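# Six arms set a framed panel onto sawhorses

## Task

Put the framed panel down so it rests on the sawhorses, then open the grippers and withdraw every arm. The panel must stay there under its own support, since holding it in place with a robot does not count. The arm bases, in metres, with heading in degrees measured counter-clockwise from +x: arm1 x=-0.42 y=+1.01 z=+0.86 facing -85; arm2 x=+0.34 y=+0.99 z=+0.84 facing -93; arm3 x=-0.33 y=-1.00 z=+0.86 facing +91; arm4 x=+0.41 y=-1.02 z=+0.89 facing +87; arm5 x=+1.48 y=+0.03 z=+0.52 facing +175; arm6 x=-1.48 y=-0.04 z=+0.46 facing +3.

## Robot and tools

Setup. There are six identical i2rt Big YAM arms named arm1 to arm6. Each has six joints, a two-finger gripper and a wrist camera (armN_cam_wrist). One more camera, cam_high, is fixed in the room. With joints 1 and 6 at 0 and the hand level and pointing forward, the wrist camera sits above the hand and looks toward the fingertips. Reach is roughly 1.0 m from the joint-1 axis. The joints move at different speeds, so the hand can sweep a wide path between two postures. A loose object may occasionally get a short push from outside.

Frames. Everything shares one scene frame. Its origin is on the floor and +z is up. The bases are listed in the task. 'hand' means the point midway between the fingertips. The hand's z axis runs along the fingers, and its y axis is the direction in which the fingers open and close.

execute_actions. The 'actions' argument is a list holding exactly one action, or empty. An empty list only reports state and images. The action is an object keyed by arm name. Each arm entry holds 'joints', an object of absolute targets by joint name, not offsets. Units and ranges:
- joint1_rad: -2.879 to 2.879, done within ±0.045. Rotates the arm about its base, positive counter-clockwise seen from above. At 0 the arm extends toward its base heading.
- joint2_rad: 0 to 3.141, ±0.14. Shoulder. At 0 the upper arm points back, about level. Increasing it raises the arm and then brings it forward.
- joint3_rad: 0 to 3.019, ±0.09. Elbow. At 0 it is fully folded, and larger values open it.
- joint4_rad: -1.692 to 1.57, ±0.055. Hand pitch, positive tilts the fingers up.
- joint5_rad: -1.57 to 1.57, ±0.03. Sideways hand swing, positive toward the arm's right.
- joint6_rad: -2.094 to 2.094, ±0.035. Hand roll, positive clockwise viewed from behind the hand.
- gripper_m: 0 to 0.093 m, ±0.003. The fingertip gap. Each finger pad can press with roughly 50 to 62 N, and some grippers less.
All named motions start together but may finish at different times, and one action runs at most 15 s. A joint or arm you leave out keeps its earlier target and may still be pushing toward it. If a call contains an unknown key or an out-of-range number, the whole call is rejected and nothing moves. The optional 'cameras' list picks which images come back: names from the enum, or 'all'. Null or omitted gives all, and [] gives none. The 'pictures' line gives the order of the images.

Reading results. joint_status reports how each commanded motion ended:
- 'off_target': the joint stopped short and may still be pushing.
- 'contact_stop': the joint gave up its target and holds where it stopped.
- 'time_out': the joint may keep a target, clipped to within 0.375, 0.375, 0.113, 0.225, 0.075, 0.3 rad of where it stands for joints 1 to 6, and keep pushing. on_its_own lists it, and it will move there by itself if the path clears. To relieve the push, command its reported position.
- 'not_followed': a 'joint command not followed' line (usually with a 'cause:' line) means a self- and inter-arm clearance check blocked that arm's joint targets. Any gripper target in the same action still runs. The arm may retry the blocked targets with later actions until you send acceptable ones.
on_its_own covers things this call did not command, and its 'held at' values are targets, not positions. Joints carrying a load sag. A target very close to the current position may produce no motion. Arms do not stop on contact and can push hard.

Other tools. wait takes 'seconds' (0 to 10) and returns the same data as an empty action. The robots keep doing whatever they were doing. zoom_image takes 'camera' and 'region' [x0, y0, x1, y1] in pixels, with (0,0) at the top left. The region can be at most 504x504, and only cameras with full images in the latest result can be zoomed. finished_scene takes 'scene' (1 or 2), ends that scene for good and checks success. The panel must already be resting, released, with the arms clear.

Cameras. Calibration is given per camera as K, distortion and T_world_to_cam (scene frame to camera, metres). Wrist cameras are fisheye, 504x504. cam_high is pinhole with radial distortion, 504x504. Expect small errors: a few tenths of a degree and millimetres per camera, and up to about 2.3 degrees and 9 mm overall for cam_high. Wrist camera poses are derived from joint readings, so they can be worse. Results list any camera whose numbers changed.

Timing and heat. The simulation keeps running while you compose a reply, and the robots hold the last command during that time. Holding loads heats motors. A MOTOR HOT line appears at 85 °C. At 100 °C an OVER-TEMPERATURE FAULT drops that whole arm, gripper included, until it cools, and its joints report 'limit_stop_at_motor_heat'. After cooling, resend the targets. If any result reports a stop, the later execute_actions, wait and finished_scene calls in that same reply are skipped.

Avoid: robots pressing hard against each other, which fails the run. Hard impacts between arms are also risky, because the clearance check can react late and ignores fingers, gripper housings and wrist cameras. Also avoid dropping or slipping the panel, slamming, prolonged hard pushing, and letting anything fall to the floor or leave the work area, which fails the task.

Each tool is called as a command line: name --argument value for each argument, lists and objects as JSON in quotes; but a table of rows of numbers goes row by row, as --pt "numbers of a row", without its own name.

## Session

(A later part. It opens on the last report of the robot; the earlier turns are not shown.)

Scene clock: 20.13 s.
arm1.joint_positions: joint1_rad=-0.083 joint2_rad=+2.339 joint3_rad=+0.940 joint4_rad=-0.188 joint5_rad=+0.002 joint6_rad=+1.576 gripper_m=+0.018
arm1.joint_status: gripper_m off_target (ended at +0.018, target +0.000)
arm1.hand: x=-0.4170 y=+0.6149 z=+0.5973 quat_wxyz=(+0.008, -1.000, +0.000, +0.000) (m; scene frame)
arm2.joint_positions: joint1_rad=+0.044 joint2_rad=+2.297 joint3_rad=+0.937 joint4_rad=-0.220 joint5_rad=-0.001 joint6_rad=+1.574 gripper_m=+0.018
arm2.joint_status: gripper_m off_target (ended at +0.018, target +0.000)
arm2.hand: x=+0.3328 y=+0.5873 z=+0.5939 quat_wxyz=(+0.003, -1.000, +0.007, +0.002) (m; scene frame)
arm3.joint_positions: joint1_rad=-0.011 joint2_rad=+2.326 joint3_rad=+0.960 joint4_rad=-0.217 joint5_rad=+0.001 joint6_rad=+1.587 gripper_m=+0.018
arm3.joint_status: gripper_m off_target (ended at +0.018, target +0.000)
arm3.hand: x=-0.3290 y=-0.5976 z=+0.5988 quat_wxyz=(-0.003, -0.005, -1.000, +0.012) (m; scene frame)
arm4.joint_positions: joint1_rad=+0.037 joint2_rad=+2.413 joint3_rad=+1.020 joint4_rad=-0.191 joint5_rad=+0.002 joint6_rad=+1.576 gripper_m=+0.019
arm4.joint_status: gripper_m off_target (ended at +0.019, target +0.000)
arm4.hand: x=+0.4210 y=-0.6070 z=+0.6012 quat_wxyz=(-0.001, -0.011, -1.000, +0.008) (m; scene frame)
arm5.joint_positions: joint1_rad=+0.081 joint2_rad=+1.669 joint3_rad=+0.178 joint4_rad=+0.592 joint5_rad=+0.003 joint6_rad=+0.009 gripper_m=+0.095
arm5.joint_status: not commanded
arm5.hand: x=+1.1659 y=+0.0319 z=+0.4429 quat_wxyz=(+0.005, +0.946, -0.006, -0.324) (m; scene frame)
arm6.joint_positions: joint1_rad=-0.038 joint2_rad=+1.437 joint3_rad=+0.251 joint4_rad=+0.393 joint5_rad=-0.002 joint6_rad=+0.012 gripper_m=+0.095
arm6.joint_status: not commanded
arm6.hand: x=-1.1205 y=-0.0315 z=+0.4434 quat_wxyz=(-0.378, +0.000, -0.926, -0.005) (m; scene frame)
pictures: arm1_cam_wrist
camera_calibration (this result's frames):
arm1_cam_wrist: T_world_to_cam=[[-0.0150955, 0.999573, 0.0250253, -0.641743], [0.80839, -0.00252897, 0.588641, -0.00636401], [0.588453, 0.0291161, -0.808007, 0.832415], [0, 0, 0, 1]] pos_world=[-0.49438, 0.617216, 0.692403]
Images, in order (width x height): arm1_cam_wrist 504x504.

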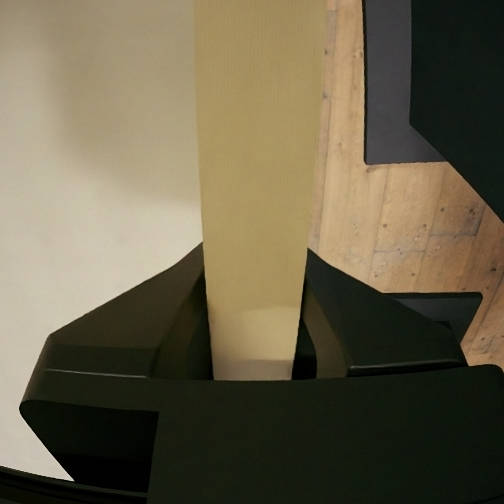

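execute_actions --actions '[{"arm1":{"joints":{"joint2_rad":2.173,"joint3_rad":0.876,"joint4_rad":-0.274}},"arm2":{"joints":{"joint2_rad":2.133,"joint3_rad":0.885,"joint4_rad":-0.323}},"arm3":{"joints":{"joint2_rad":2.161,"joint3_rad":0.898,"joint4_rad":-0.308}},"arm4":{"joints":{"joint2_rad":2.25,"joint3_rad":0.947,"joint4_rad":-0.268}}}]' --cameras '["arm1_cam_wrist","cam_high"]'

Scene clock: 21.60 s.
arm1.joint_positions: joint1_rad=-0.083 joint2_rad=+2.237 joint3_rad=+0.900 joint4_rad=-0.241 joint5_rad=+0.001 joint6_rad=+1.577 gripper_m=+0.018
arm1.joint_status: all done
arm1.hand: x=-0.4169 y=+0.6143 z=+0.6326 quat_wxyz=(+0.004, -1.000, +0.001, +0.000) (m; scene frame)
arm2.joint_positions: joint1_rad=+0.044 joint2_rad=+2.197 joint3_rad=+0.902 joint4_rad=-0.277 joint5_rad=-0.001 joint6_rad=+1.574 gripper_m=+0.018
arm2.joint_status: all done
arm2.hand: x=+0.3329 y=+0.5863 z=+0.6291 quat_wxyz=(-0.002, -1.000, +0.007, +0.002) (m; scene frame)
arm3.joint_positions: joint1_rad=-0.011 joint2_rad=+2.215 joint3_rad=+0.913 joint4_rad=-0.276 joint5_rad=+0.000 joint6_rad=+1.587 gripper_m=+0.018
arm3.joint_status: all done
arm3.hand: x=-0.3293 y=-0.5994 z=+0.6372 quat_wxyz=(-0.002, -0.005, -1.000, +0.009) (m; scene frame)
arm4.joint_positions: joint1_rad=+0.037 joint2_rad=+2.304 joint3_rad=+0.963 joint4_rad=-0.231 joint5_rad=+0.002 joint6_rad=+1.576 gripper_m=+0.019
arm4.joint_status: all done
arm4.hand: x=+0.4209 y=-0.6087 z=+0.6394 quat_wxyz=(-0.001, -0.011, -1.000, +0.002) (m; scene frame)
arm5.joint_positions: joint1_rad=+0.081 joint2_rad=+1.669 joint3_rad=+0.178 joint4_rad=+0.592 joint5_rad=+0.003 joint6_rad=+0.009 gripper_m=+0.095
arm5.joint_status: not commanded
arm5.hand: x=+1.1659 y=+0.0319 z=+0.4429 quat_wxyz=(+0.005, +0.946, -0.006, -0.324) (m; scene frame)
arm6.joint_positions: joint1_rad=-0.038 joint2_rad=+1.437 joint3_rad=+0.251 joint4_rad=+0.393 joint5_rad=-0.002 joint6_rad=+0.012 gripper_m=+0.095
arm6.joint_status: not commanded
arm6.hand: x=-1.1205 y=-0.0315 z=+0.4434 quat_wxyz=(-0.378, +0.000, -0.926, -0.005) (m; scene frame)
pictures: arm1_cam_wrist, cam_high
camera_calibration (this result's frames):
arm1_cam_wrist: T_world_to_cam=[[-0.0147057, 0.999747, 0.0170089, -0.636931], [0.807921, 0.00185836, 0.589287, -0.0304813], [0.589107, 0.0224077, -0.807745, 0.865129], [0, 0, 0, 1]] pos_world=[-0.494393, 0.617441, 0.727599]
Images, in order (width x height): arm1_cam_wrist 504x504, cam_high 504x504.

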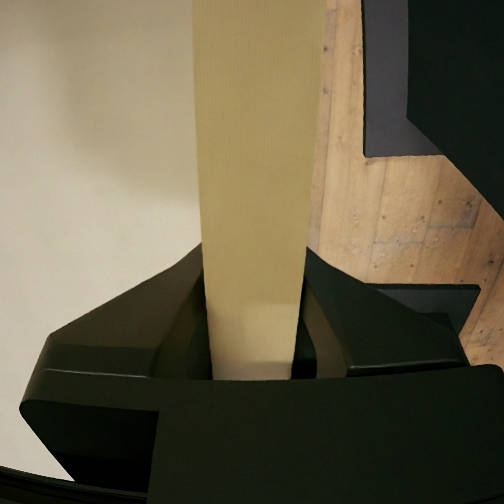

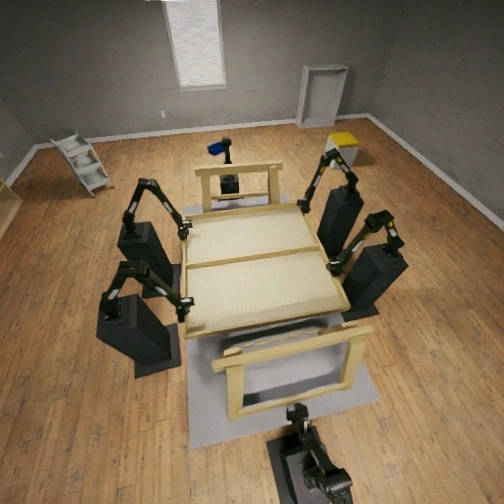

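execute_actions --actions '[{"arm1":{"joints":{"joint2_rad":1.831,"joint3_rad":0.839,"joint4_rad":-0.519}},"arm2":{"joints":{"joint2_rad":1.80,"joint3_rad":0.862,"joint4_rad":-0.572}},"arm3":{"joints":{"joint2_rad":1.827,"joint3_rad":0.867,"joint4_rad":-0.551}},"arm4":{"joints":{"joint2_rad":1.916,"joint3_rad":0.895,"joint4_rad":-0.49}}}]' --cameras '["arm1_cam_wrist"]'

Scene clock: 23.60 s.
arm1.joint_positions: joint1_rad=-0.083 joint2_rad=+1.894 joint3_rad=+0.840 joint4_rad=-0.505 joint5_rad=-0.001 joint6_rad=+1.579 gripper_m=+0.018
arm1.joint_status: all done
arm1.hand: x=-0.4167 y=+0.6120 z=+0.7539 quat_wxyz=(-0.006, -1.000, +0.002, -0.002) (m; scene frame)
arm2.joint_positions: joint1_rad=+0.044 joint2_rad=+1.862 joint3_rad=+0.854 joint4_rad=-0.552 joint5_rad=+0.002 joint6_rad=+1.576 gripper_m=+0.018
arm2.joint_status: all done
arm2.hand: x=+0.3331 y=+0.5875 z=+0.7498 quat_wxyz=(-0.008, -1.000, +0.008, +0.004) (m; scene frame)
arm3.joint_positions: joint1_rad=-0.012 joint2_rad=+1.880 joint3_rad=+0.857 joint4_rad=-0.538 joint5_rad=+0.003 joint6_rad=+1.590 gripper_m=+0.018
arm3.joint_status: all done
arm3.hand: x=-0.3291 y=-0.5982 z=+0.7575 quat_wxyz=(-0.004, -0.007, -1.000, +0.001) (m; scene frame)
arm4.joint_positions: joint1_rad=+0.037 joint2_rad=+1.973 joint3_rad=+0.883 joint4_rad=-0.472 joint5_rad=+0.002 joint6_rad=+1.577 gripper_m=+0.019
arm4.joint_status: all done
arm4.hand: x=+0.4209 y=-0.6090 z=+0.7590 quat_wxyz=(-0.001, -0.011, -1.000, -0.003) (m; scene frame)
arm5.joint_positions: joint1_rad=+0.081 joint2_rad=+1.669 joint3_rad=+0.178 joint4_rad=+0.592 joint5_rad=+0.003 joint6_rad=+0.009 gripper_m=+0.095
arm5.joint_status: not commanded
arm5.hand: x=+1.1659 y=+0.0319 z=+0.4429 quat_wxyz=(+0.005, +0.946, -0.006, -0.324) (m; scene frame)
arm6.joint_positions: joint1_rad=-0.038 joint2_rad=+1.437 joint3_rad=+0.251 joint4_rad=+0.393 joint5_rad=-0.002 joint6_rad=+0.012 gripper_m=+0.095
arm6.joint_status: not commanded
arm6.hand: x=-1.1205 y=-0.0315 z=+0.4434 quat_wxyz=(-0.378, +0.000, -0.926, -0.005) (m; scene frame)
pictures: arm1_cam_wrist
camera_calibration (this result's frames):
arm1_cam_wrist: T_world_to_cam=[[-0.012403, 0.99992, -0.00246412, -0.621165], [0.806304, 0.0114588, 0.59139, -0.110244], [0.591371, 0.0053482, -0.806382, 0.973348], [0, 0, 0, 1]] pos_world=[-0.494424, 0.617173, 0.848557]
Images, in order (width x height): arm1_cam_wrist 504x504.

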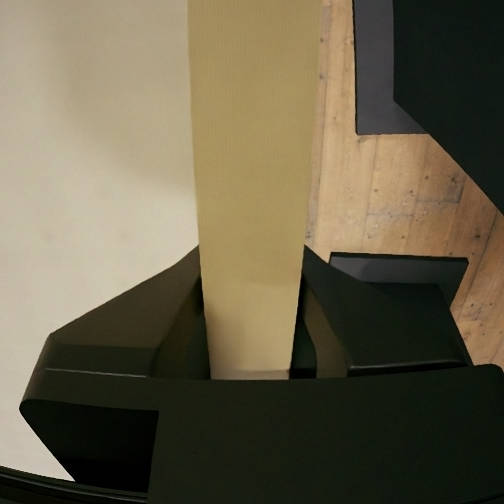

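Works well. Continue.

execute_actions --actions '[{"arm1":{"joints":{"joint2_rad":1.551,"joint3_rad":0.915,"joint4_rad":-0.87}},"arm2":{"joints":{"joint2_rad":1.537,"joint3_rad":0.951,"joint4_rad":-0.921}},"arm3":{"joints":{"joint2_rad":1.558,"joint3_rad":0.948,"joint4_rad":-0.896}},"arm4":{"joints":{"joint2_rad":1.633,"joint3_rad":0.948,"joint4_rad":-0.821}}}]' --cameras '[]'

execute_actions --actions '[{"arm1":{"joints":{"joint2_rad":1.374,"joint3_rad":1.085,"joint4_rad":-1.211}},"arm2":{"joints":{"joint2_rad":1.377,"joint3_rad":1.132,"joint4_rad":-1.256}},"arm3":{"joints":{"joint2_rad":1.391,"joint3_rad":1.121,"joint4_rad":-1.232}},"arm4":{"joints":{"joint2_rad":1.444,"joint3_rad":1.097,"joint4_rad":-1.155}}}]' --cameras '["arm1_cam_wrist","arm3_cam_wrist"]'

Scene clock: 25.20 s.
arm1.joint_positions: joint1_rad=-0.082 joint2_rad=+1.614 joint3_rad=+0.884 joint4_rad=-0.820 joint5_rad=-0.001 joint6_rad=+1.580 gripper_m=+0.018
arm1.joint_status: all done
arm1.hand: x=-0.4165 y=+0.6141 z=+0.8694 quat_wxyz=(-0.011, -1.000, +0.002, -0.002) (m; scene frame)
arm2.joint_positions: joint1_rad=+0.044 joint2_rad=+1.594 joint3_rad=+0.907 joint4_rad=-0.868 joint5_rad=+0.004 joint6_rad=+1.576 gripper_m=+0.018
arm2.joint_status: all done
arm2.hand: x=+0.3334 y=+0.5925 z=+0.8642 quat_wxyz=(-0.010, -1.000, +0.008, +0.005) (m; scene frame)
arm3.joint_positions: joint1_rad=-0.012 joint2_rad=+1.614 joint3_rad=+0.921 joint4_rad=-0.860 joint5_rad=+0.007 joint6_rad=+1.598 gripper_m=+0.018
arm3.joint_status: all done
arm3.hand: x=-0.3290 y=-0.5956 z=+0.8751 quat_wxyz=(-0.006, -0.011, -1.000, -0.004) (m; scene frame)
arm4.joint_positions: joint1_rad=+0.038 joint2_rad=+1.694 joint3_rad=+0.916 joint4_rad=-0.776 joint5_rad=+0.003 joint6_rad=+1.580 gripper_m=+0.019
arm4.joint_status: all done
arm4.hand: x=+0.4210 y=-0.6081 z=+0.8751 quat_wxyz=(-0.001, -0.013, -1.000, -0.007) (m; scene frame)
arm5.joint_positions: joint1_rad=+0.081 joint2_rad=+1.669 joint3_rad=+0.178 joint4_rad=+0.592 joint5_rad=+0.003 joint6_rad=+0.009 gripper_m=+0.095
arm5.joint_status: not commanded
arm5.hand: x=+1.1659 y=+0.0319 z=+0.4429 quat_wxyz=(+0.005, +0.946, -0.006, -0.324) (m; scene frame)
arm6.joint_positions: joint1_rad=-0.038 joint2_rad=+1.437 joint3_rad=+0.251 joint4_rad=+0.393 joint5_rad=-0.002 joint6_rad=+0.012 gripper_m=+0.095
arm6.joint_status: not commanded
arm6.hand: x=-1.1205 y=-0.0315 z=+0.4434 quat_wxyz=(-0.378, +0.000, -0.926, -0.005) (m; scene frame)
pictures: none
No camera images: the call's "cameras" was empty. Leave "cameras" out to get every camera's image.

Scene clock: 27.50 s.
arm1.joint_positions: joint1_rad=-0.081 joint2_rad=+1.454 joint3_rad=+1.035 joint4_rad=-1.139 joint5_rad=-0.004 joint6_rad=+1.581 gripper_m=+0.018
arm1.joint_status: joint4_rad time_out (moved -0.319 of -0.391); the others done
arm1.on_its_own: joint4_rad reads -1.139 and still pushes toward -1.211 since a time_out
arm1.hand: x=-0.4159 y=+0.6128 z=+0.9771 quat_wxyz=(-0.006, -1.000, +0.002, -0.003) (m; scene frame)
arm2.joint_positions: joint1_rad=+0.044 joint2_rad=+1.443 joint3_rad=+1.063 joint4_rad=-1.186 joint5_rad=+0.004 joint6_rad=+1.576 gripper_m=+0.018
arm2.joint_status: joint4_rad time_out (moved -0.318 of -0.388); the others done
arm2.on_its_own: joint4_rad reads -1.186 and still pushes toward -1.256 since a time_out
arm2.hand: x=+0.3342 y=+0.5939 z=+0.9721 quat_wxyz=(-0.004, -1.000, +0.008, +0.005) (m; scene frame)
arm3.joint_positions: joint1_rad=-0.012 joint2_rad=+1.461 joint3_rad=+1.073 joint4_rad=-1.173 joint5_rad=+0.003 joint6_rad=+1.598 gripper_m=+0.018
arm3.joint_status: joint4_rad time_out (moved -0.313 of -0.372); the others done
arm3.on_its_own: joint4_rad reads -1.173 and still pushes toward -1.232 since a time_out
arm3.hand: x=-0.3302 y=-0.5950 z=+0.9830 quat_wxyz=(-0.004, -0.011, -1.000, +0.000) (m; scene frame)
arm4.joint_positions: joint1_rad=+0.039 joint2_rad=+1.515 joint3_rad=+1.039 joint4_rad=-1.090 joint5_rad=-0.001 joint6_rad=+1.580 gripper_m=+0.019
arm4.joint_status: joint4_rad time_out (moved -0.313 of -0.379); the others done
arm4.on_its_own: joint4_rad reads -1.090 and still pushes toward -1.155 since a time_out
arm4.hand: x=+0.4198 y=-0.6103 z=+0.9826 quat_wxyz=(+0.000, -0.012, -1.000, -0.001) (m; scene frame)
arm5.joint_positions: joint1_rad=+0.081 joint2_rad=+1.669 joint3_rad=+0.178 joint4_rad=+0.592 joint5_rad=+0.003 joint6_rad=+0.009 gripper_m=+0.095
arm5.joint_status: not commanded
arm5.hand: x=+1.1659 y=+0.0319 z=+0.4429 quat_wxyz=(+0.005, +0.946, -0.006, -0.324) (m; scene frame)
arm6.joint_positions: joint1_rad=-0.038 joint2_rad=+1.437 joint3_rad=+0.251 joint4_rad=+0.393 joint5_rad=-0.002 joint6_rad=+0.012 gripper_m=+0.095
arm6.joint_status: not commanded
arm6.hand: x=-1.1205 y=-0.0315 z=+0.4434 quat_wxyz=(-0.378, +0.000, -0.926, -0.005) (m; scene frame)
pictures: arm1_cam_wrist, arm3_cam_wrist
camera_calibration (this result's frames):
arm1_cam_wrist: T_world_to_cam=[[-0.0124257, 0.999916, -0.00362204, -0.620283], [0.804704, 0.0121499, 0.593552, -0.246091], [0.593546, 0.00446064, -0.804788, 1.15281], [0, 0, 0, 1]] pos_world=[-0.493923, 0.618079, 1.07159]
arm3_cam_wrist: T_world_to_cam=[[-0.020357, -0.999561, -0.0215263, -0.576843], [-0.814358, 0.0040869, 0.580348, -0.829819], [-0.580006, 0.0293443, -0.814084, 0.748304], [0, 0, 0, 1]] pos_world=[-0.253492, -0.595157, 1.07835]
Images, in order (width x height): arm1_cam_wrist 504x504, arm3_cam_wrist 504x504.

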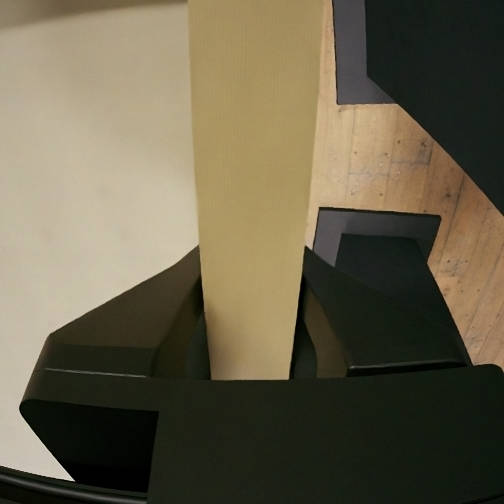

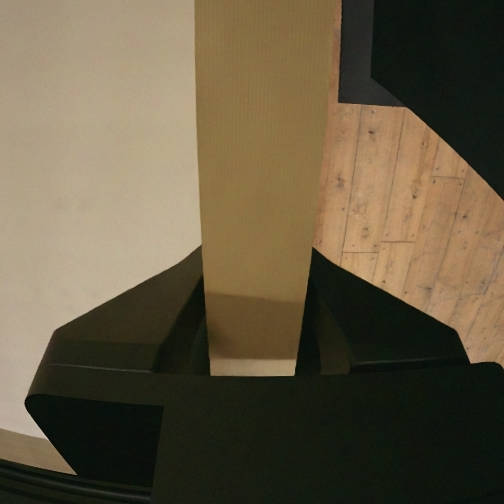

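execute_actions --actions '[{"arm1":{"joints":{"joint2_rad":1.305,"joint3_rad":1.34,"joint4_rad":-1.47}},"arm2":{"joints":{"joint2_rad":1.32,"joint3_rad":1.41,"joint4_rad":-1.512}},"arm3":{"joints":{"joint2_rad":1.33,"joint3_rad":1.375,"joint4_rad":-1.488}},"arm4":{"joints":{"joint2_rad":1.36,"joint3_rad":1.34,"joint4_rad":-1.413}},"arm5":{"joints":{"joint2_rad":1.852,"joint3_rad":0.349,"joint4_rad":0.753}},"arm6":{"joints":{"joint1_rad":-0.055,"joint2_rad":1.637,"joint3_rad":0.401,"joint4_rad":0.536}}}]' --cameras '["arm5_cam_wrist","arm6_cam_wrist","cam_high"]'

Scene clock: 30.67 s.
arm1.joint_positions: joint1_rad=-0.079 joint2_rad=+1.388 joint3_rad=+1.239 joint4_rad=-1.419 joint5_rad=-0.010 joint6_rad=+1.586 gripper_m=+0.018
arm1.joint_status: joint3_rad time_out (moved +0.204 of +0.305); the others done
arm1.on_its_own: joint3_rad reads +1.239 and still pushes toward +1.340 since a time_out
arm1.hand: x=-0.4145 y=+0.6118 z=+1.0767 quat_wxyz=(-0.001, -1.000, +0.003, -0.006) (m; scene frame)
arm2.joint_positions: joint1_rad=+0.044 joint2_rad=+1.383 joint3_rad=+1.286 joint4_rad=-1.481 joint5_rad=-0.002 joint6_rad=+1.581 gripper_m=+0.018
arm2.joint_status: joint3_rad time_out (moved +0.223 of +0.347); the others done
arm2.on_its_own: joint3_rad reads +1.286 and still pushes toward +1.398 since a time_out
arm2.hand: x=+0.3357 y=+0.5948 z=+1.0769 quat_wxyz=(+0.002, -1.000, +0.010, +0.002) (m; scene frame)
arm3.joint_positions: joint1_rad=-0.013 joint2_rad=+1.402 joint3_rad=+1.279 joint4_rad=-1.448 joint5_rad=+0.000 joint6_rad=+1.600 gripper_m=+0.018
arm3.joint_status: joint3_rad time_out (moved +0.207 of +0.302); the others done
arm3.on_its_own: joint3_rad reads +1.279 and still pushes toward +1.375 since a time_out
arm3.hand: x=-0.3306 y=-0.5935 z=+1.0814 quat_wxyz=(-0.002, -0.013, -1.000, +0.006) (m; scene frame)
arm4.joint_positions: joint1_rad=+0.040 joint2_rad=+1.427 joint3_rad=+1.232 joint4_rad=-1.379 joint5_rad=-0.001 joint6_rad=+1.584 gripper_m=+0.019
arm4.joint_status: joint3_rad time_out (moved +0.192 of +0.301); the others done
arm4.on_its_own: joint3_rad reads +1.232 and still pushes toward +1.340 since a time_out
arm4.hand: x=+0.4193 y=-0.6107 z=+1.0859 quat_wxyz=(+0.001, -0.014, -1.000, +0.004) (m; scene frame)
arm5.joint_positions: joint1_rad=+0.081 joint2_rad=+1.856 joint3_rad=+0.255 joint4_rad=+0.700 joint5_rad=+0.010 joint6_rad=+0.020 gripper_m=+0.095
arm5.joint_status: joint3_rad time_out (moved +0.076 of +0.171); the others done
arm5.on_its_own: joint3_rad reads +0.255 and still pushes toward +0.349 since a time_out
arm5.hand: x=+1.1417 y=+0.0328 z=+0.4153 quat_wxyz=(+0.003, +0.946, -0.013, -0.323) (m; scene frame)
arm6.joint_positions: joint1_rad=-0.038 joint2_rad=+1.640 joint3_rad=+0.316 joint4_rad=+0.488 joint5_rad=-0.002 joint6_rad=+0.008 gripper_m=+0.095
arm6.joint_status: all done
arm6.hand: x=-1.1012 y=-0.0314 z=+0.4083 quat_wxyz=(-0.358, +0.002, -0.934, -0.004) (m; scene frame)
pictures: arm5_cam_wrist, arm6_cam_wrist, cam_high
camera_calibration (this result's frames):
arm5_cam_wrist: T_world_to_cam=[[0.00617371, 0.999725, -0.0226088, -0.032797], [0.99913, -0.00709924, -0.041088, -1.11573], [-0.0412372, -0.0223354, -0.9989, 0.583604], [0, 0, 0, 1]] pos_world=[1.13903, 0.0379022, 0.536377]
arm6_cam_wrist: T_world_to_cam=[[-0.00131783, -0.999982, 0.00582141, -0.0317515], [-0.995598, 0.000766445, -0.0937231, -1.05516], [0.093717, -0.00591929, -0.995581, 0.634015], [0, 0, 0, 1]] pos_world=[-1.10998, -0.0271893, 0.532505]
Images, in order (width x height): arm5_cam_wrist 504x504, arm6_cam_wrist 504x504, cam_high 504x504.

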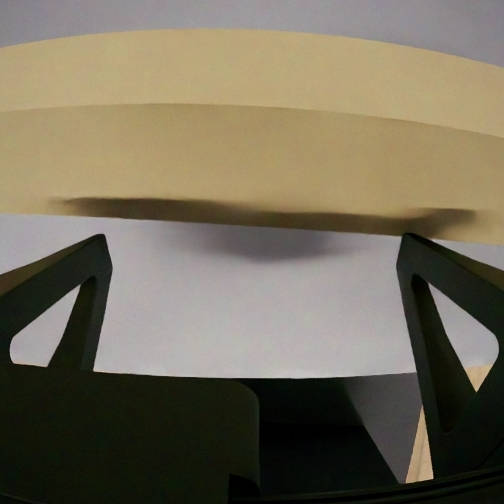

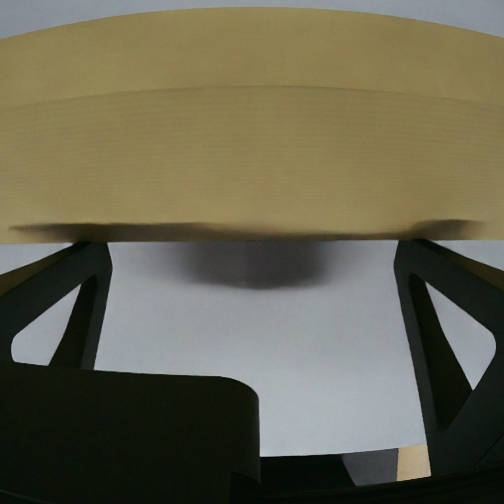

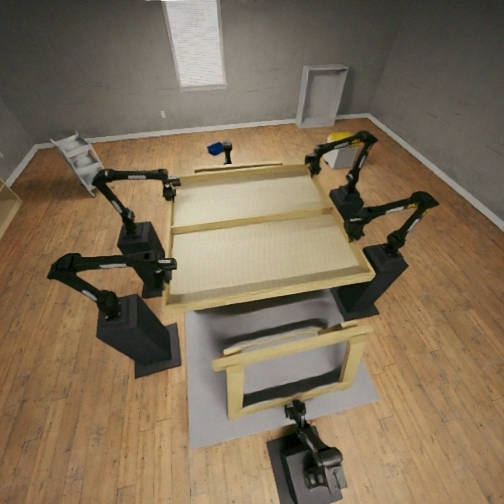

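execute_actions --actions '[{"arm5":{"joints":{"joint2_rad":1.67,"joint3_rad":0.185,"joint4_rad":0.585}},"arm6":{"joints":{"joint2_rad":1.435,"joint3_rad":0.251,"joint4_rad":0.384}}}]' --cameras '[]'

execute_actions --actions '[{"arm5":{"joints":{"joint2_rad":1.74,"joint3_rad":0.42,"joint4_rad":0.70}},"arm6":{"joints":{"joint2_rad":1.51,"joint3_rad":0.48,"joint4_rad":0.48}}}]' --cameras '["arm5_cam_wrist","arm6_cam_wrist","cam_high"]'

Scene clock: 32.67 s.
arm1.joint_positions: joint1_rad=-0.079 joint2_rad=+1.388 joint3_rad=+1.239 joint4_rad=-1.419 joint5_rad=-0.010 joint6_rad=+1.586 gripper_m=+0.018
arm1.joint_status: not commanded
arm1.on_its_own: joint3_rad reads +1.239 and still pushes toward +1.340 since a time_out
arm1.hand: x=-0.4145 y=+0.6118 z=+1.0767 quat_wxyz=(-0.001, -1.000, +0.003, -0.006) (m; scene frame)
arm2.joint_positions: joint1_rad=+0.044 joint2_rad=+1.383 joint3_rad=+1.286 joint4_rad=-1.481 joint5_rad=-0.002 joint6_rad=+1.581 gripper_m=+0.018
arm2.joint_status: not commanded
arm2.on_its_own: joint3_rad reads +1.286 and still pushes toward +1.398 since a time_out
arm2.hand: x=+0.3357 y=+0.5948 z=+1.0769 quat_wxyz=(+0.002, -1.000, +0.010, +0.002) (m; scene frame)
arm3.joint_positions: joint1_rad=-0.013 joint2_rad=+1.402 joint3_rad=+1.279 joint4_rad=-1.448 joint5_rad=+0.000 joint6_rad=+1.600 gripper_m=+0.018
arm3.joint_status: not commanded
arm3.on_its_own: joint3_rad reads +1.279 and still pushes toward +1.375 since a time_out
arm3.hand: x=-0.3306 y=-0.5935 z=+1.0814 quat_wxyz=(-0.002, -0.013, -1.000, +0.006) (m; scene frame)
arm4.joint_positions: joint1_rad=+0.040 joint2_rad=+1.427 joint3_rad=+1.232 joint4_rad=-1.379 joint5_rad=-0.001 joint6_rad=+1.584 gripper_m=+0.019
arm4.joint_status: not commanded
arm4.on_its_own: joint3_rad reads +1.232 and still pushes toward +1.340 since a time_out
arm4.hand: x=+0.4193 y=-0.6107 z=+1.0859 quat_wxyz=(+0.001, -0.014, -1.000, +0.004) (m; scene frame)
arm5.joint_positions: joint1_rad=+0.081 joint2_rad=+1.666 joint3_rad=+0.184 joint4_rad=+0.591 joint5_rad=+0.003 joint6_rad=+0.009 gripper_m=+0.095
arm5.joint_status: all done
arm5.hand: x=+1.1620 y=+0.0318 z=+0.4449 quat_wxyz=(+0.005, +0.945, -0.006, -0.328) (m; scene frame)
arm6.joint_positions: joint1_rad=-0.038 joint2_rad=+1.436 joint3_rad=+0.257 joint4_rad=+0.392 joint5_rad=-0.002 joint6_rad=+0.008 gripper_m=+0.095
arm6.joint_status: all done
arm6.hand: x=-1.1170 y=-0.0315 z=+0.4457 quat_wxyz=(-0.382, +0.002, -0.924, -0.004) (m; scene frame)
pictures: none
No camera images: the call's "cameras" was empty. Leave "cameras" out to get every camera's image.

Scene clock: 34.80 s.
arm1.joint_positions: joint1_rad=-0.079 joint2_rad=+1.388 joint3_rad=+1.239 joint4_rad=-1.419 joint5_rad=-0.010 joint6_rad=+1.586 gripper_m=+0.018
arm1.joint_status: not commanded
arm1.on_its_own: joint3_rad reads +1.239 and still pushes toward +1.340 since a time_out
arm1.hand: x=-0.4145 y=+0.6118 z=+1.0767 quat_wxyz=(-0.001, -1.000, +0.003, -0.006) (m; scene frame)
arm2.joint_positions: joint1_rad=+0.044 joint2_rad=+1.383 joint3_rad=+1.286 joint4_rad=-1.481 joint5_rad=-0.002 joint6_rad=+1.581 gripper_m=+0.018
arm2.joint_status: not commanded
arm2.on_its_own: joint3_rad reads +1.286 and still pushes toward +1.398 since a time_out
arm2.hand: x=+0.3357 y=+0.5948 z=+1.0769 quat_wxyz=(+0.002, -1.000, +0.010, +0.002) (m; scene frame)
arm3.joint_positions: joint1_rad=-0.013 joint2_rad=+1.402 joint3_rad=+1.279 joint4_rad=-1.448 joint5_rad=+0.000 joint6_rad=+1.600 gripper_m=+0.018
arm3.joint_status: not commanded
arm3.on_its_own: joint3_rad reads +1.279 and still pushes toward +1.375 since a time_out
arm3.hand: x=-0.3306 y=-0.5935 z=+1.0814 quat_wxyz=(-0.002, -0.013, -1.000, +0.006) (m; scene frame)
arm4.joint_positions: joint1_rad=+0.040 joint2_rad=+1.427 joint3_rad=+1.232 joint4_rad=-1.379 joint5_rad=-0.001 joint6_rad=+1.584 gripper_m=+0.019
arm4.joint_status: not commanded
arm4.on_its_own: joint3_rad reads +1.232 and still pushes toward +1.340 since a time_out
arm4.hand: x=+0.4193 y=-0.6107 z=+1.0859 quat_wxyz=(+0.001, -0.014, -1.000, +0.004) (m; scene frame)
arm5.joint_positions: joint1_rad=+0.080 joint2_rad=+1.757 joint3_rad=+0.283 joint4_rad=+0.640 joint5_rad=+0.022 joint6_rad=+0.046 gripper_m=+0.095
arm5.joint_status: joint3_rad time_out (moved +0.099 of +0.236); joint4_rad time_out (moved +0.049 of +0.109); the others done
arm5.on_its_own: joint3_rad reads +0.283 and still pushes toward +0.395 since a time_out; joint4_rad reads +0.640 and still pushes toward +0.700 since a time_out
arm5.hand: x=+1.1151 y=+0.0358 z=+0.4425 quat_wxyz=(+0.002, +0.935, -0.028, -0.354) (m; scene frame)
arm6.joint_positions: joint1_rad=-0.038 joint2_rad=+1.509 joint3_rad=+0.328 joint4_rad=+0.426 joint5_rad=-0.002 joint6_rad=+0.005 gripper_m=+0.095
arm6.joint_status: joint3_rad time_out (moved +0.070 of +0.223); the others done
arm6.on_its_own: joint3_rad reads +0.328 and still pushes toward +0.440 since a time_out
arm6.hand: x=-1.0847 y=-0.0310 z=+0.4483 quat_wxyz=(-0.396, +0.004, -0.918, -0.004) (m; scene frame)
pictures: arm5_cam_wrist, arm6_cam_wrist, cam_high
camera_calibration (this result's frames):
arm5_cam_wrist: T_world_to_cam=[[0.0348659, 0.998911, -0.0309931, -0.06326], [0.993426, -0.0380246, -0.107978, -1.05098], [-0.109039, -0.0270247, -0.99367, 0.68322], [0, 0, 0, 1]] pos_world=[1.12078, 0.0416917, 0.563452]
arm6_cam_wrist: T_world_to_cam=[[0.000730935, -0.99998, 0.00620558, -0.029552], [-0.984703, -0.00180101, -0.174233, -0.9872], [0.174241, -0.00598329, -0.984685, 0.754832], [0, 0, 0, 1]] pos_world=[-1.1036, -0.026813, 0.571452]
Images, in order (width x height): arm5_cam_wrist 504x504, arm6_cam_wrist 504x504, cam_high 504x504.

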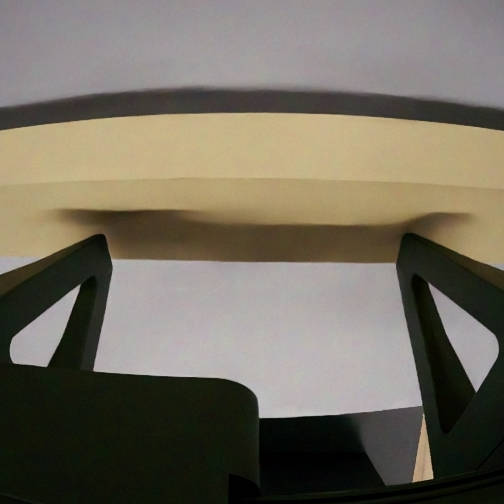

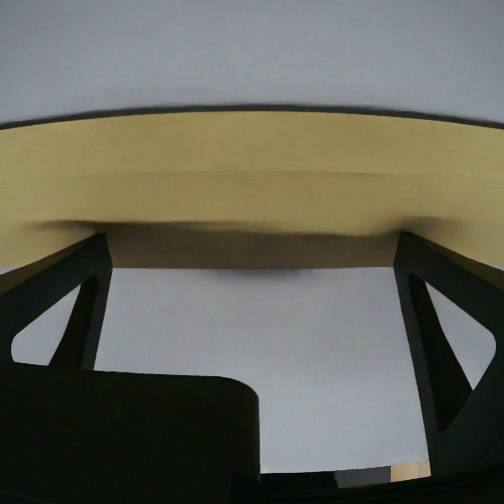

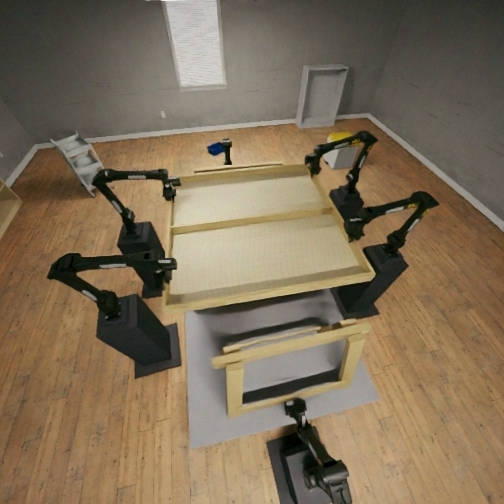

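execute_actions --actions '[{"arm5":{"joints":{"joint2_rad":1.83,"joint3_rad":0.52,"joint4_rad":0.80}},"arm6":{"joints":{"joint2_rad":1.61,"joint3_rad":0.57,"joint4_rad":0.58}}}]' --cameras '["arm5_cam_wrist","arm6_cam_wrist"]'

Scene clock: 37.17 s.
arm1.joint_positions: joint1_rad=-0.079 joint2_rad=+1.388 joint3_rad=+1.239 joint4_rad=-1.419 joint5_rad=-0.010 joint6_rad=+1.586 gripper_m=+0.018
arm1.joint_status: not commanded
arm1.on_its_own: joint3_rad reads +1.239 and still pushes toward +1.340 since a time_out
arm1.hand: x=-0.4145 y=+0.6118 z=+1.0767 quat_wxyz=(-0.001, -1.000, +0.003, -0.006) (m; scene frame)
arm2.joint_positions: joint1_rad=+0.044 joint2_rad=+1.383 joint3_rad=+1.286 joint4_rad=-1.481 joint5_rad=-0.002 joint6_rad=+1.581 gripper_m=+0.018
arm2.joint_status: not commanded
arm2.on_its_own: joint3_rad reads +1.286 and still pushes toward +1.398 since a time_out
arm2.hand: x=+0.3357 y=+0.5948 z=+1.0769 quat_wxyz=(+0.002, -1.000, +0.010, +0.002) (m; scene frame)
arm3.joint_positions: joint1_rad=-0.013 joint2_rad=+1.402 joint3_rad=+1.279 joint4_rad=-1.448 joint5_rad=+0.000 joint6_rad=+1.600 gripper_m=+0.018
arm3.joint_status: not commanded
arm3.on_its_own: joint3_rad reads +1.279 and still pushes toward +1.375 since a time_out
arm3.hand: x=-0.3306 y=-0.5935 z=+1.0814 quat_wxyz=(-0.002, -0.013, -1.000, +0.006) (m; scene frame)
arm4.joint_positions: joint1_rad=+0.040 joint2_rad=+1.427 joint3_rad=+1.232 joint4_rad=-1.379 joint5_rad=-0.001 joint6_rad=+1.584 gripper_m=+0.019
arm4.joint_status: not commanded
arm4.on_its_own: joint3_rad reads +1.232 and still pushes toward +1.340 since a time_out
arm4.hand: x=+0.4193 y=-0.6107 z=+1.0859 quat_wxyz=(+0.001, -0.014, -1.000, +0.004) (m; scene frame)
arm5.joint_positions: joint1_rad=+0.075 joint2_rad=+1.853 joint3_rad=+0.418 joint4_rad=+0.731 joint5_rad=+0.008 joint6_rad=+0.010 gripper_m=+0.095
arm5.joint_status: joint3_rad time_out (moved +0.135 of +0.237); joint4_rad time_out (moved +0.091 of +0.160); the others done
arm5.on_its_own: joint3_rad reads +0.418 and still pushes toward +0.520 since a time_out; joint4_rad reads +0.731 and still pushes toward +0.800 since a time_out
arm5.hand: x=+1.0442 y=+0.0356 z=+0.4515 quat_wxyz=(+0.002, +0.910, -0.011, -0.414) (m; scene frame)
arm6.joint_positions: joint1_rad=-0.038 joint2_rad=+1.618 joint3_rad=+0.460 joint4_rad=+0.517 joint5_rad=+0.000 joint6_rad=+0.005 gripper_m=+0.095
arm6.joint_status: joint3_rad time_out (moved +0.133 of +0.242); joint4_rad time_out (moved +0.090 of +0.154); the others done
arm6.on_its_own: joint3_rad reads +0.460 and still pushes toward +0.570 since a time_out; joint4_rad reads +0.517 and still pushes toward +0.580 since a time_out
arm6.hand: x=-1.0169 y=-0.0306 z=+0.4664 quat_wxyz=(-0.448, +0.003, -0.894, -0.003) (m; scene frame)
pictures: arm5_cam_wrist, arm6_cam_wrist
camera_calibration (this result's frames):
arm5_cam_wrist: T_world_to_cam=[[0.00157485, 0.999851, -0.0172178, -0.0317844], [0.971823, -0.00558859, -0.235644, -0.900475], [-0.235705, -0.0163616, -0.971687, 0.806371], [0, 0, 0, 1]] pos_world=[1.06522, 0.0399407, 0.570801]
arm6_cam_wrist: T_world_to_cam=[[-0.00161454, -0.999979, 0.00634087, -0.0317739], [-0.958255, -0.000265824, -0.285916, -0.838231], [0.285912, -0.00653779, -0.958234, 0.862024], [0, 0, 0, 1]] pos_world=[-1.04975, -0.0263603, 0.586559]
Images, in order (width x height): arm5_cam_wrist 504x504, arm6_cam_wrist 504x504.

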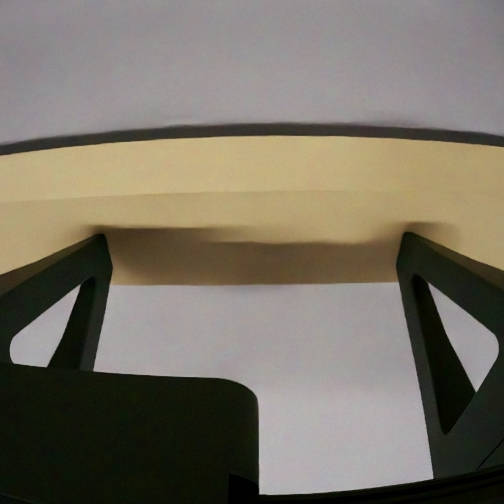

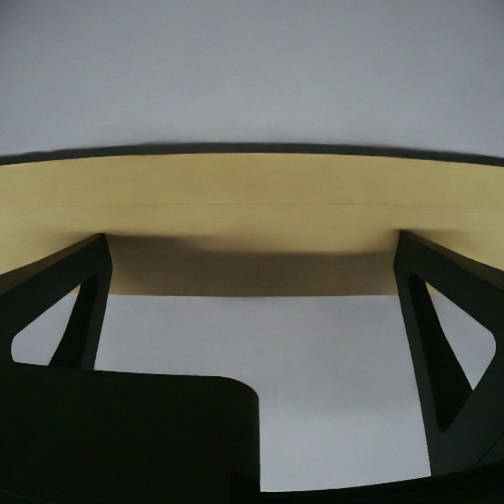

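execute_actions --actions '[{"arm5":{"joints":{"joint2_rad":1.99,"joint3_rad":0.70,"joint4_rad":0.82}},"arm6":{"joints":{"joint2_rad":1.83,"joint3_rad":0.74,"joint4_rad":0.67}}}]' --cameras '["arm5_cam_wrist","arm6_cam_wrist"]'

Scene clock: 38.40 s.
arm1.joint_positions: joint1_rad=-0.079 joint2_rad=+1.388 joint3_rad=+1.239 joint4_rad=-1.419 joint5_rad=-0.010 joint6_rad=+1.586 gripper_m=+0.018
arm1.joint_status: not commanded
arm1.on_its_own: joint3_rad reads +1.239 and still pushes toward +1.340 since a time_out
arm1.hand: x=-0.4145 y=+0.6118 z=+1.0767 quat_wxyz=(-0.001, -1.000, +0.003, -0.006) (m; scene frame)
arm2.joint_positions: joint1_rad=+0.044 joint2_rad=+1.383 joint3_rad=+1.286 joint4_rad=-1.481 joint5_rad=-0.002 joint6_rad=+1.581 gripper_m=+0.018
arm2.joint_status: not commanded
arm2.on_its_own: joint3_rad reads +1.286 and still pushes toward +1.398 since a time_out
arm2.hand: x=+0.3357 y=+0.5948 z=+1.0769 quat_wxyz=(+0.002, -1.000, +0.010, +0.002) (m; scene frame)
arm3.joint_positions: joint1_rad=-0.013 joint2_rad=+1.402 joint3_rad=+1.279 joint4_rad=-1.448 joint5_rad=+0.000 joint6_rad=+1.600 gripper_m=+0.018
arm3.joint_status: not commanded
arm3.on_its_own: joint3_rad reads +1.279 and still pushes toward +1.375 since a time_out
arm3.hand: x=-0.3306 y=-0.5935 z=+1.0814 quat_wxyz=(-0.002, -0.013, -1.000, +0.006) (m; scene frame)
arm4.joint_positions: joint1_rad=+0.040 joint2_rad=+1.427 joint3_rad=+1.232 joint4_rad=-1.379 joint5_rad=-0.001 joint6_rad=+1.584 gripper_m=+0.019
arm4.joint_status: not commanded
arm4.on_its_own: joint3_rad reads +1.232 and still pushes toward +1.340 since a time_out
arm4.hand: x=+0.4193 y=-0.6107 z=+1.0859 quat_wxyz=(+0.001, -0.014, -1.000, +0.004) (m; scene frame)
arm5.joint_positions: joint1_rad=+0.075 joint2_rad=+2.005 joint3_rad=+0.624 joint4_rad=+0.775 joint5_rad=-0.005 joint6_rad=-0.017 gripper_m=+0.095
arm5.joint_status: all done
arm5.hand: x=+0.9590 y=+0.0336 z=+0.4434 quat_wxyz=(+0.001, +0.889, +0.004, -0.459) (m; scene frame)
arm6.joint_positions: joint1_rad=-0.039 joint2_rad=+1.820 joint3_rad=+0.682 joint4_rad=+0.638 joint5_rad=+0.002 joint6_rad=+0.005 gripper_m=+0.095
arm6.joint_status: all done
arm6.hand: x=-0.9177 y=-0.0303 z=+0.4736 quat_wxyz=(-0.510, +0.002, -0.860, -0.003) (m; scene frame)
pictures: arm5_cam_wrist, arm6_cam_wrist
camera_calibration (this result's frames):
arm5_cam_wrist: T_world_to_cam=[[-0.02532, 0.999676, -0.00274566, -0.0104614], [0.943571, 0.0229916, -0.33037, -0.751457], [-0.3302, -0.0109557, -0.943847, 0.856462], [0, 0, 0, 1]] pos_world=[0.991592, 0.0371184, 0.560081]
arm6_cam_wrist: T_world_to_cam=[[-0.00465583, -0.999975, 0.00540054, -0.0336361], [-0.908499, 0.00197308, -0.417882, -0.632863], [0.417861, -0.00685197, -0.908485, 0.938049], [0, 0, 0, 1]] pos_world=[-0.967086, -0.0259591, 0.587923]
Images, in order (width x height): arm5_cam_wrist 504x504, arm6_cam_wrist 504x504.

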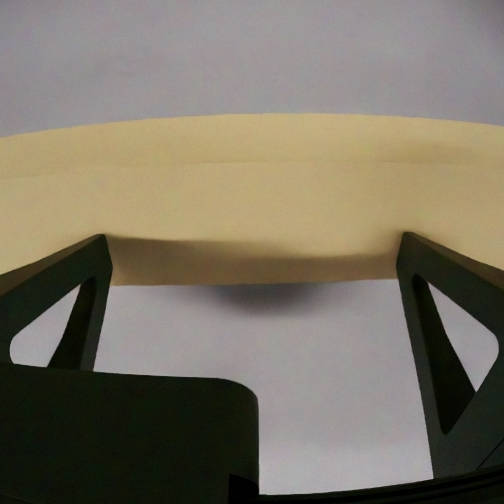

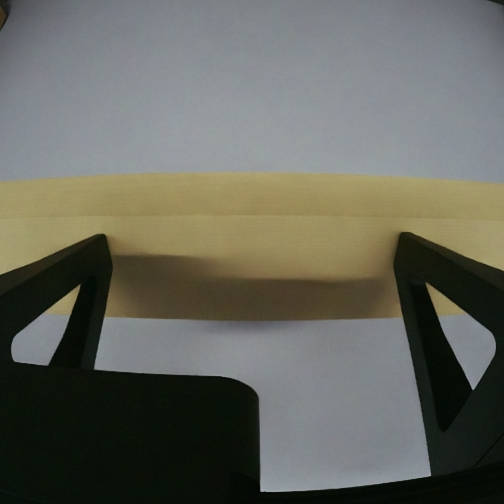

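execute_actions --actions '[{"arm5":{"joints":{"joint1_rad":0.12,"joint2_rad":2.125,"joint3_rad":0.98,"joint4_rad":0.72}},"arm6":{"joints":{"joint2_rad":2.055,"joint3_rad":1.01,"joint4_rad":0.60}}}]' --cameras '["arm5_cam_wrist","arm6_cam_wrist","cam_high","arm2_cam_wrist","arm3_cam_wrist"]'

Scene clock: 39.87 s.
arm1.joint_positions: joint1_rad=-0.079 joint2_rad=+1.388 joint3_rad=+1.239 joint4_rad=-1.419 joint5_rad=-0.010 joint6_rad=+1.586 gripper_m=+0.018
arm1.joint_status: not commanded
arm1.on_its_own: joint3_rad reads +1.239 and still pushes toward +1.340 since a time_out
arm1.hand: x=-0.4145 y=+0.6118 z=+1.0767 quat_wxyz=(-0.001, -1.000, +0.003, -0.006) (m; scene frame)
arm2.joint_positions: joint1_rad=+0.044 joint2_rad=+1.383 joint3_rad=+1.286 joint4_rad=-1.481 joint5_rad=-0.002 joint6_rad=+1.581 gripper_m=+0.018
arm2.joint_status: not commanded
arm2.on_its_own: joint3_rad reads +1.286 and still pushes toward +1.398 since a time_out
arm2.hand: x=+0.3357 y=+0.5948 z=+1.0769 quat_wxyz=(+0.002, -1.000, +0.010, +0.002) (m; scene frame)
arm3.joint_positions: joint1_rad=-0.013 joint2_rad=+1.402 joint3_rad=+1.279 joint4_rad=-1.448 joint5_rad=+0.000 joint6_rad=+1.600 gripper_m=+0.018
arm3.joint_status: not commanded
arm3.on_its_own: joint3_rad reads +1.279 and still pushes toward +1.375 since a time_out
arm3.hand: x=-0.3306 y=-0.5935 z=+1.0814 quat_wxyz=(-0.002, -0.013, -1.000, +0.006) (m; scene frame)
arm4.joint_positions: joint1_rad=+0.040 joint2_rad=+1.427 joint3_rad=+1.232 joint4_rad=-1.379 joint5_rad=-0.001 joint6_rad=+1.584 gripper_m=+0.019
arm4.joint_status: not commanded
arm4.on_its_own: joint3_rad reads +1.232 and still pushes toward +1.340 since a time_out
arm4.hand: x=+0.4193 y=-0.6107 z=+1.0859 quat_wxyz=(+0.001, -0.014, -1.000, +0.004) (m; scene frame)
arm5.joint_positions: joint1_rad=+0.108 joint2_rad=+2.147 joint3_rad=+0.910 joint4_rad=+0.685 joint5_rad=-0.006 joint6_rad=-0.019 gripper_m=+0.095
arm5.joint_status: all done
arm5.hand: x=+0.8564 y=+0.0135 z=+0.4333 quat_wxyz=(+0.009, +0.875, +0.019, -0.483) (m; scene frame)
arm6.joint_positions: joint1_rad=-0.040 joint2_rad=+2.026 joint3_rad=+0.988 joint4_rad=+0.608 joint5_rad=+0.003 joint6_rad=+0.005 gripper_m=+0.095
arm6.joint_status: all done
arm6.hand: x=-0.8081 y=-0.0296 z=+0.4662 quat_wxyz=(-0.539, +0.002, -0.842, -0.002) (m; scene frame)
pictures: arm2_cam_wrist, arm3_cam_wrist, arm5_cam_wrist, arm6_cam_wrist, cam_high
camera_calibration (this result's frames):
arm2_cam_wrist: T_world_to_cam=[[0.0142625, 0.999896, 0.00212707, -0.596125], [0.815157, -0.0128593, 0.579098, -0.882753], [0.579065, -0.00652551, -0.815255, 0.807935], [0, 0, 0, 1]] pos_world=[0.260238, 0.589984, 1.17114]
arm3_cam_wrist: T_world_to_cam=[[-0.0242941, -0.999647, -0.010781, -0.586207], [-0.812372, 0.0134554, 0.582985, -0.883906], [-0.582634, 0.0229213, -0.812411, 0.821623], [0, 0, 0, 1]] pos_world=[-0.253596, -0.59294, 1.17648]
arm5_cam_wrist: T_world_to_cam=[[-0.0593813, 0.998235, -0.0000201853, 0.0350173], [0.922835, 0.0548883, -0.381264, -0.618208], [-0.38059, -0.0226586, -0.924466, 0.847735], [0, 0, 0, 1]] pos_world=[0.895223, 0.0181854, 0.548003]
arm6_cam_wrist: T_world_to_cam=[[-0.00633513, -0.999968, 0.00482722, -0.0334899], [-0.877499, 0.00324419, -0.479568, -0.48257], [0.479537, -0.007274, -0.877491, 0.920981], [0, 0, 0, 1]] pos_world=[-0.865311, -0.0252241, 0.576889]
Images, in order (width x height): arm2_cam_wrist 504x504, arm3_cam_wrist 504x504, arm5_cam_wrist 504x504, arm6_cam_wrist 504x504, cam_high 504x504.

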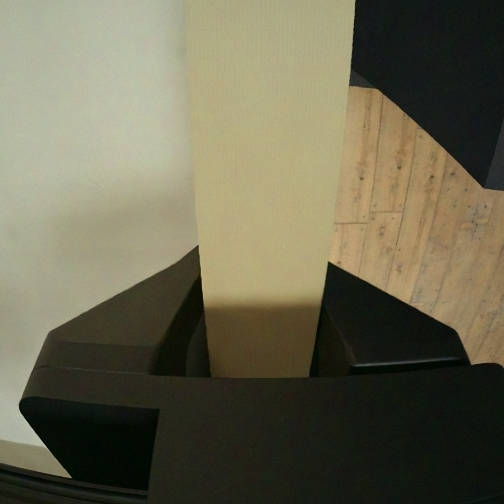

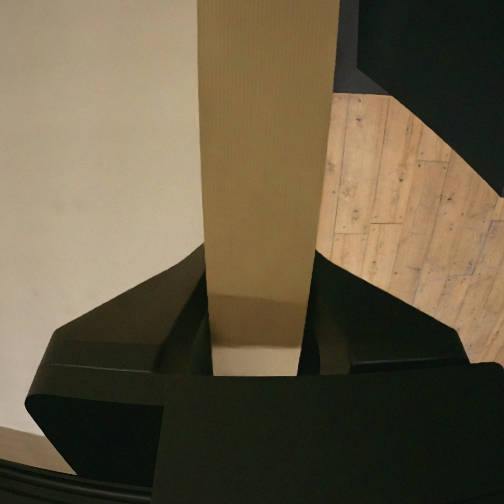

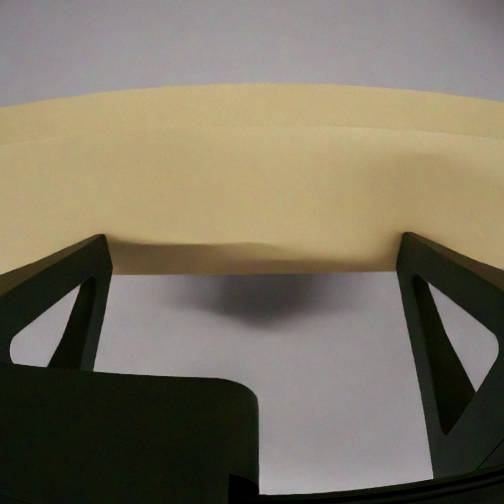

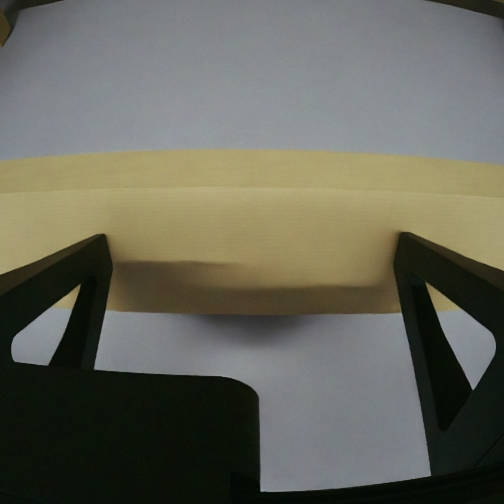

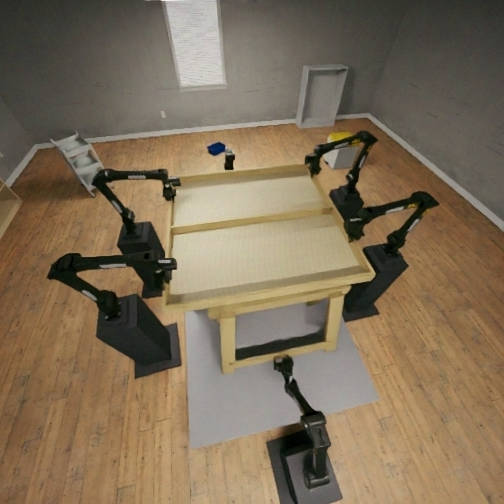

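execute_actions --actions '[{"arm5":{"joints":{"joint2_rad":2.19,"joint3_rad":1.20,"joint4_rad":0.56,"joint5_rad":0.03}},"arm6":{"joints":{"joint2_rad":2.16,"joint3_rad":1.25,"joint4_rad":0.45}}}]' --cameras '["arm5_cam_wrist","arm6_cam_wrist"]'

Scene clock: 42.30 s.
arm1.joint_positions: joint1_rad=-0.079 joint2_rad=+1.388 joint3_rad=+1.239 joint4_rad=-1.419 joint5_rad=-0.010 joint6_rad=+1.586 gripper_m=+0.018
arm1.joint_status: not commanded
arm1.on_its_own: joint3_rad reads +1.239 and still pushes toward +1.340 since a time_out
arm1.hand: x=-0.4145 y=+0.6118 z=+1.0767 quat_wxyz=(-0.001, -1.000, +0.003, -0.006) (m; scene frame)
arm2.joint_positions: joint1_rad=+0.044 joint2_rad=+1.383 joint3_rad=+1.286 joint4_rad=-1.481 joint5_rad=-0.002 joint6_rad=+1.581 gripper_m=+0.018
arm2.joint_status: not commanded
arm2.on_its_own: joint3_rad reads +1.286 and still pushes toward +1.398 since a time_out
arm2.hand: x=+0.3357 y=+0.5948 z=+1.0769 quat_wxyz=(+0.002, -1.000, +0.010, +0.002) (m; scene frame)
arm3.joint_positions: joint1_rad=-0.013 joint2_rad=+1.402 joint3_rad=+1.279 joint4_rad=-1.448 joint5_rad=+0.000 joint6_rad=+1.600 gripper_m=+0.018
arm3.joint_status: not commanded
arm3.on_its_own: joint3_rad reads +1.279 and still pushes toward +1.375 since a time_out
arm3.hand: x=-0.3306 y=-0.5935 z=+1.0814 quat_wxyz=(-0.002, -0.013, -1.000, +0.006) (m; scene frame)
arm4.joint_positions: joint1_rad=+0.040 joint2_rad=+1.427 joint3_rad=+1.232 joint4_rad=-1.379 joint5_rad=-0.001 joint6_rad=+1.584 gripper_m=+0.019
arm4.joint_status: not commanded
arm4.on_its_own: joint3_rad reads +1.232 and still pushes toward +1.340 since a time_out
arm4.hand: x=+0.4193 y=-0.6107 z=+1.0859 quat_wxyz=(+0.001, -0.014, -1.000, +0.004) (m; scene frame)
arm5.joint_positions: joint1_rad=+0.116 joint2_rad=+2.203 joint3_rad=+1.108 joint4_rad=+0.532 joint5_rad=+0.019 joint6_rad=-0.021 gripper_m=+0.095
arm5.joint_status: joint3_rad time_out (moved +0.198 of +0.290); the others done
arm5.on_its_own: joint3_rad reads +1.108 and still pushes toward +1.200 since a time_out
arm5.hand: x=+0.7929 y=+0.0106 z=+0.4363 quat_wxyz=(+0.000, +0.878, +0.017, -0.478) (m; scene frame)
arm6.joint_positions: joint1_rad=-0.040 joint2_rad=+2.117 joint3_rad=+1.175 joint4_rad=+0.447 joint5_rad=+0.008 joint6_rad=+0.005 gripper_m=+0.095
arm6.joint_status: all done
arm6.hand: x=-0.7575 y=-0.0302 z=+0.4503 quat_wxyz=(-0.512, +0.000, -0.859, +0.000) (m; scene frame)
pictures: arm5_cam_wrist, arm6_cam_wrist
camera_calibration (this result's frames):
arm5_cam_wrist: T_world_to_cam=[[-0.0477435, 0.998753, 0.0145843, 0.0185319], [0.927624, 0.049749, -0.370187, -0.566802], [-0.370451, -0.00414529, -0.928843, 0.819962], [0, 0, 0, 1]] pos_world=[0.83042, 0.013088, 0.551523]
arm6_cam_wrist: T_world_to_cam=[[-0.0108052, -0.999908, 0.00823834, -0.0386458], [-0.906536, 0.00631867, -0.422081, -0.493541], [0.42199, -0.012029, -0.906521, 0.852037], [0, 0, 0, 1]] pos_world=[-0.807382, -0.0252746, 0.564393]
Images, in order (width x height): arm5_cam_wrist 504x504, arm6_cam_wrist 504x504.

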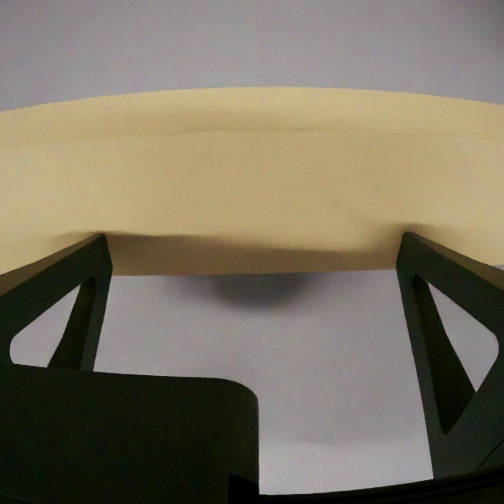

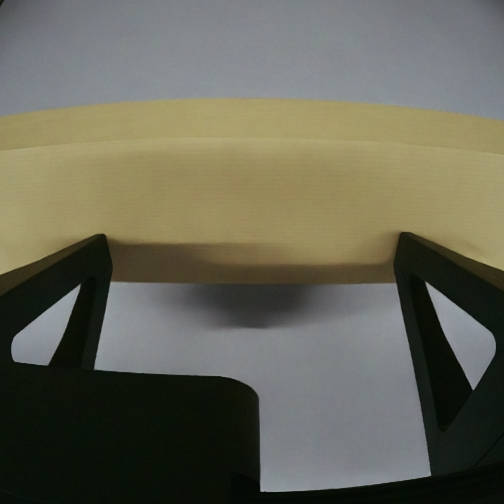

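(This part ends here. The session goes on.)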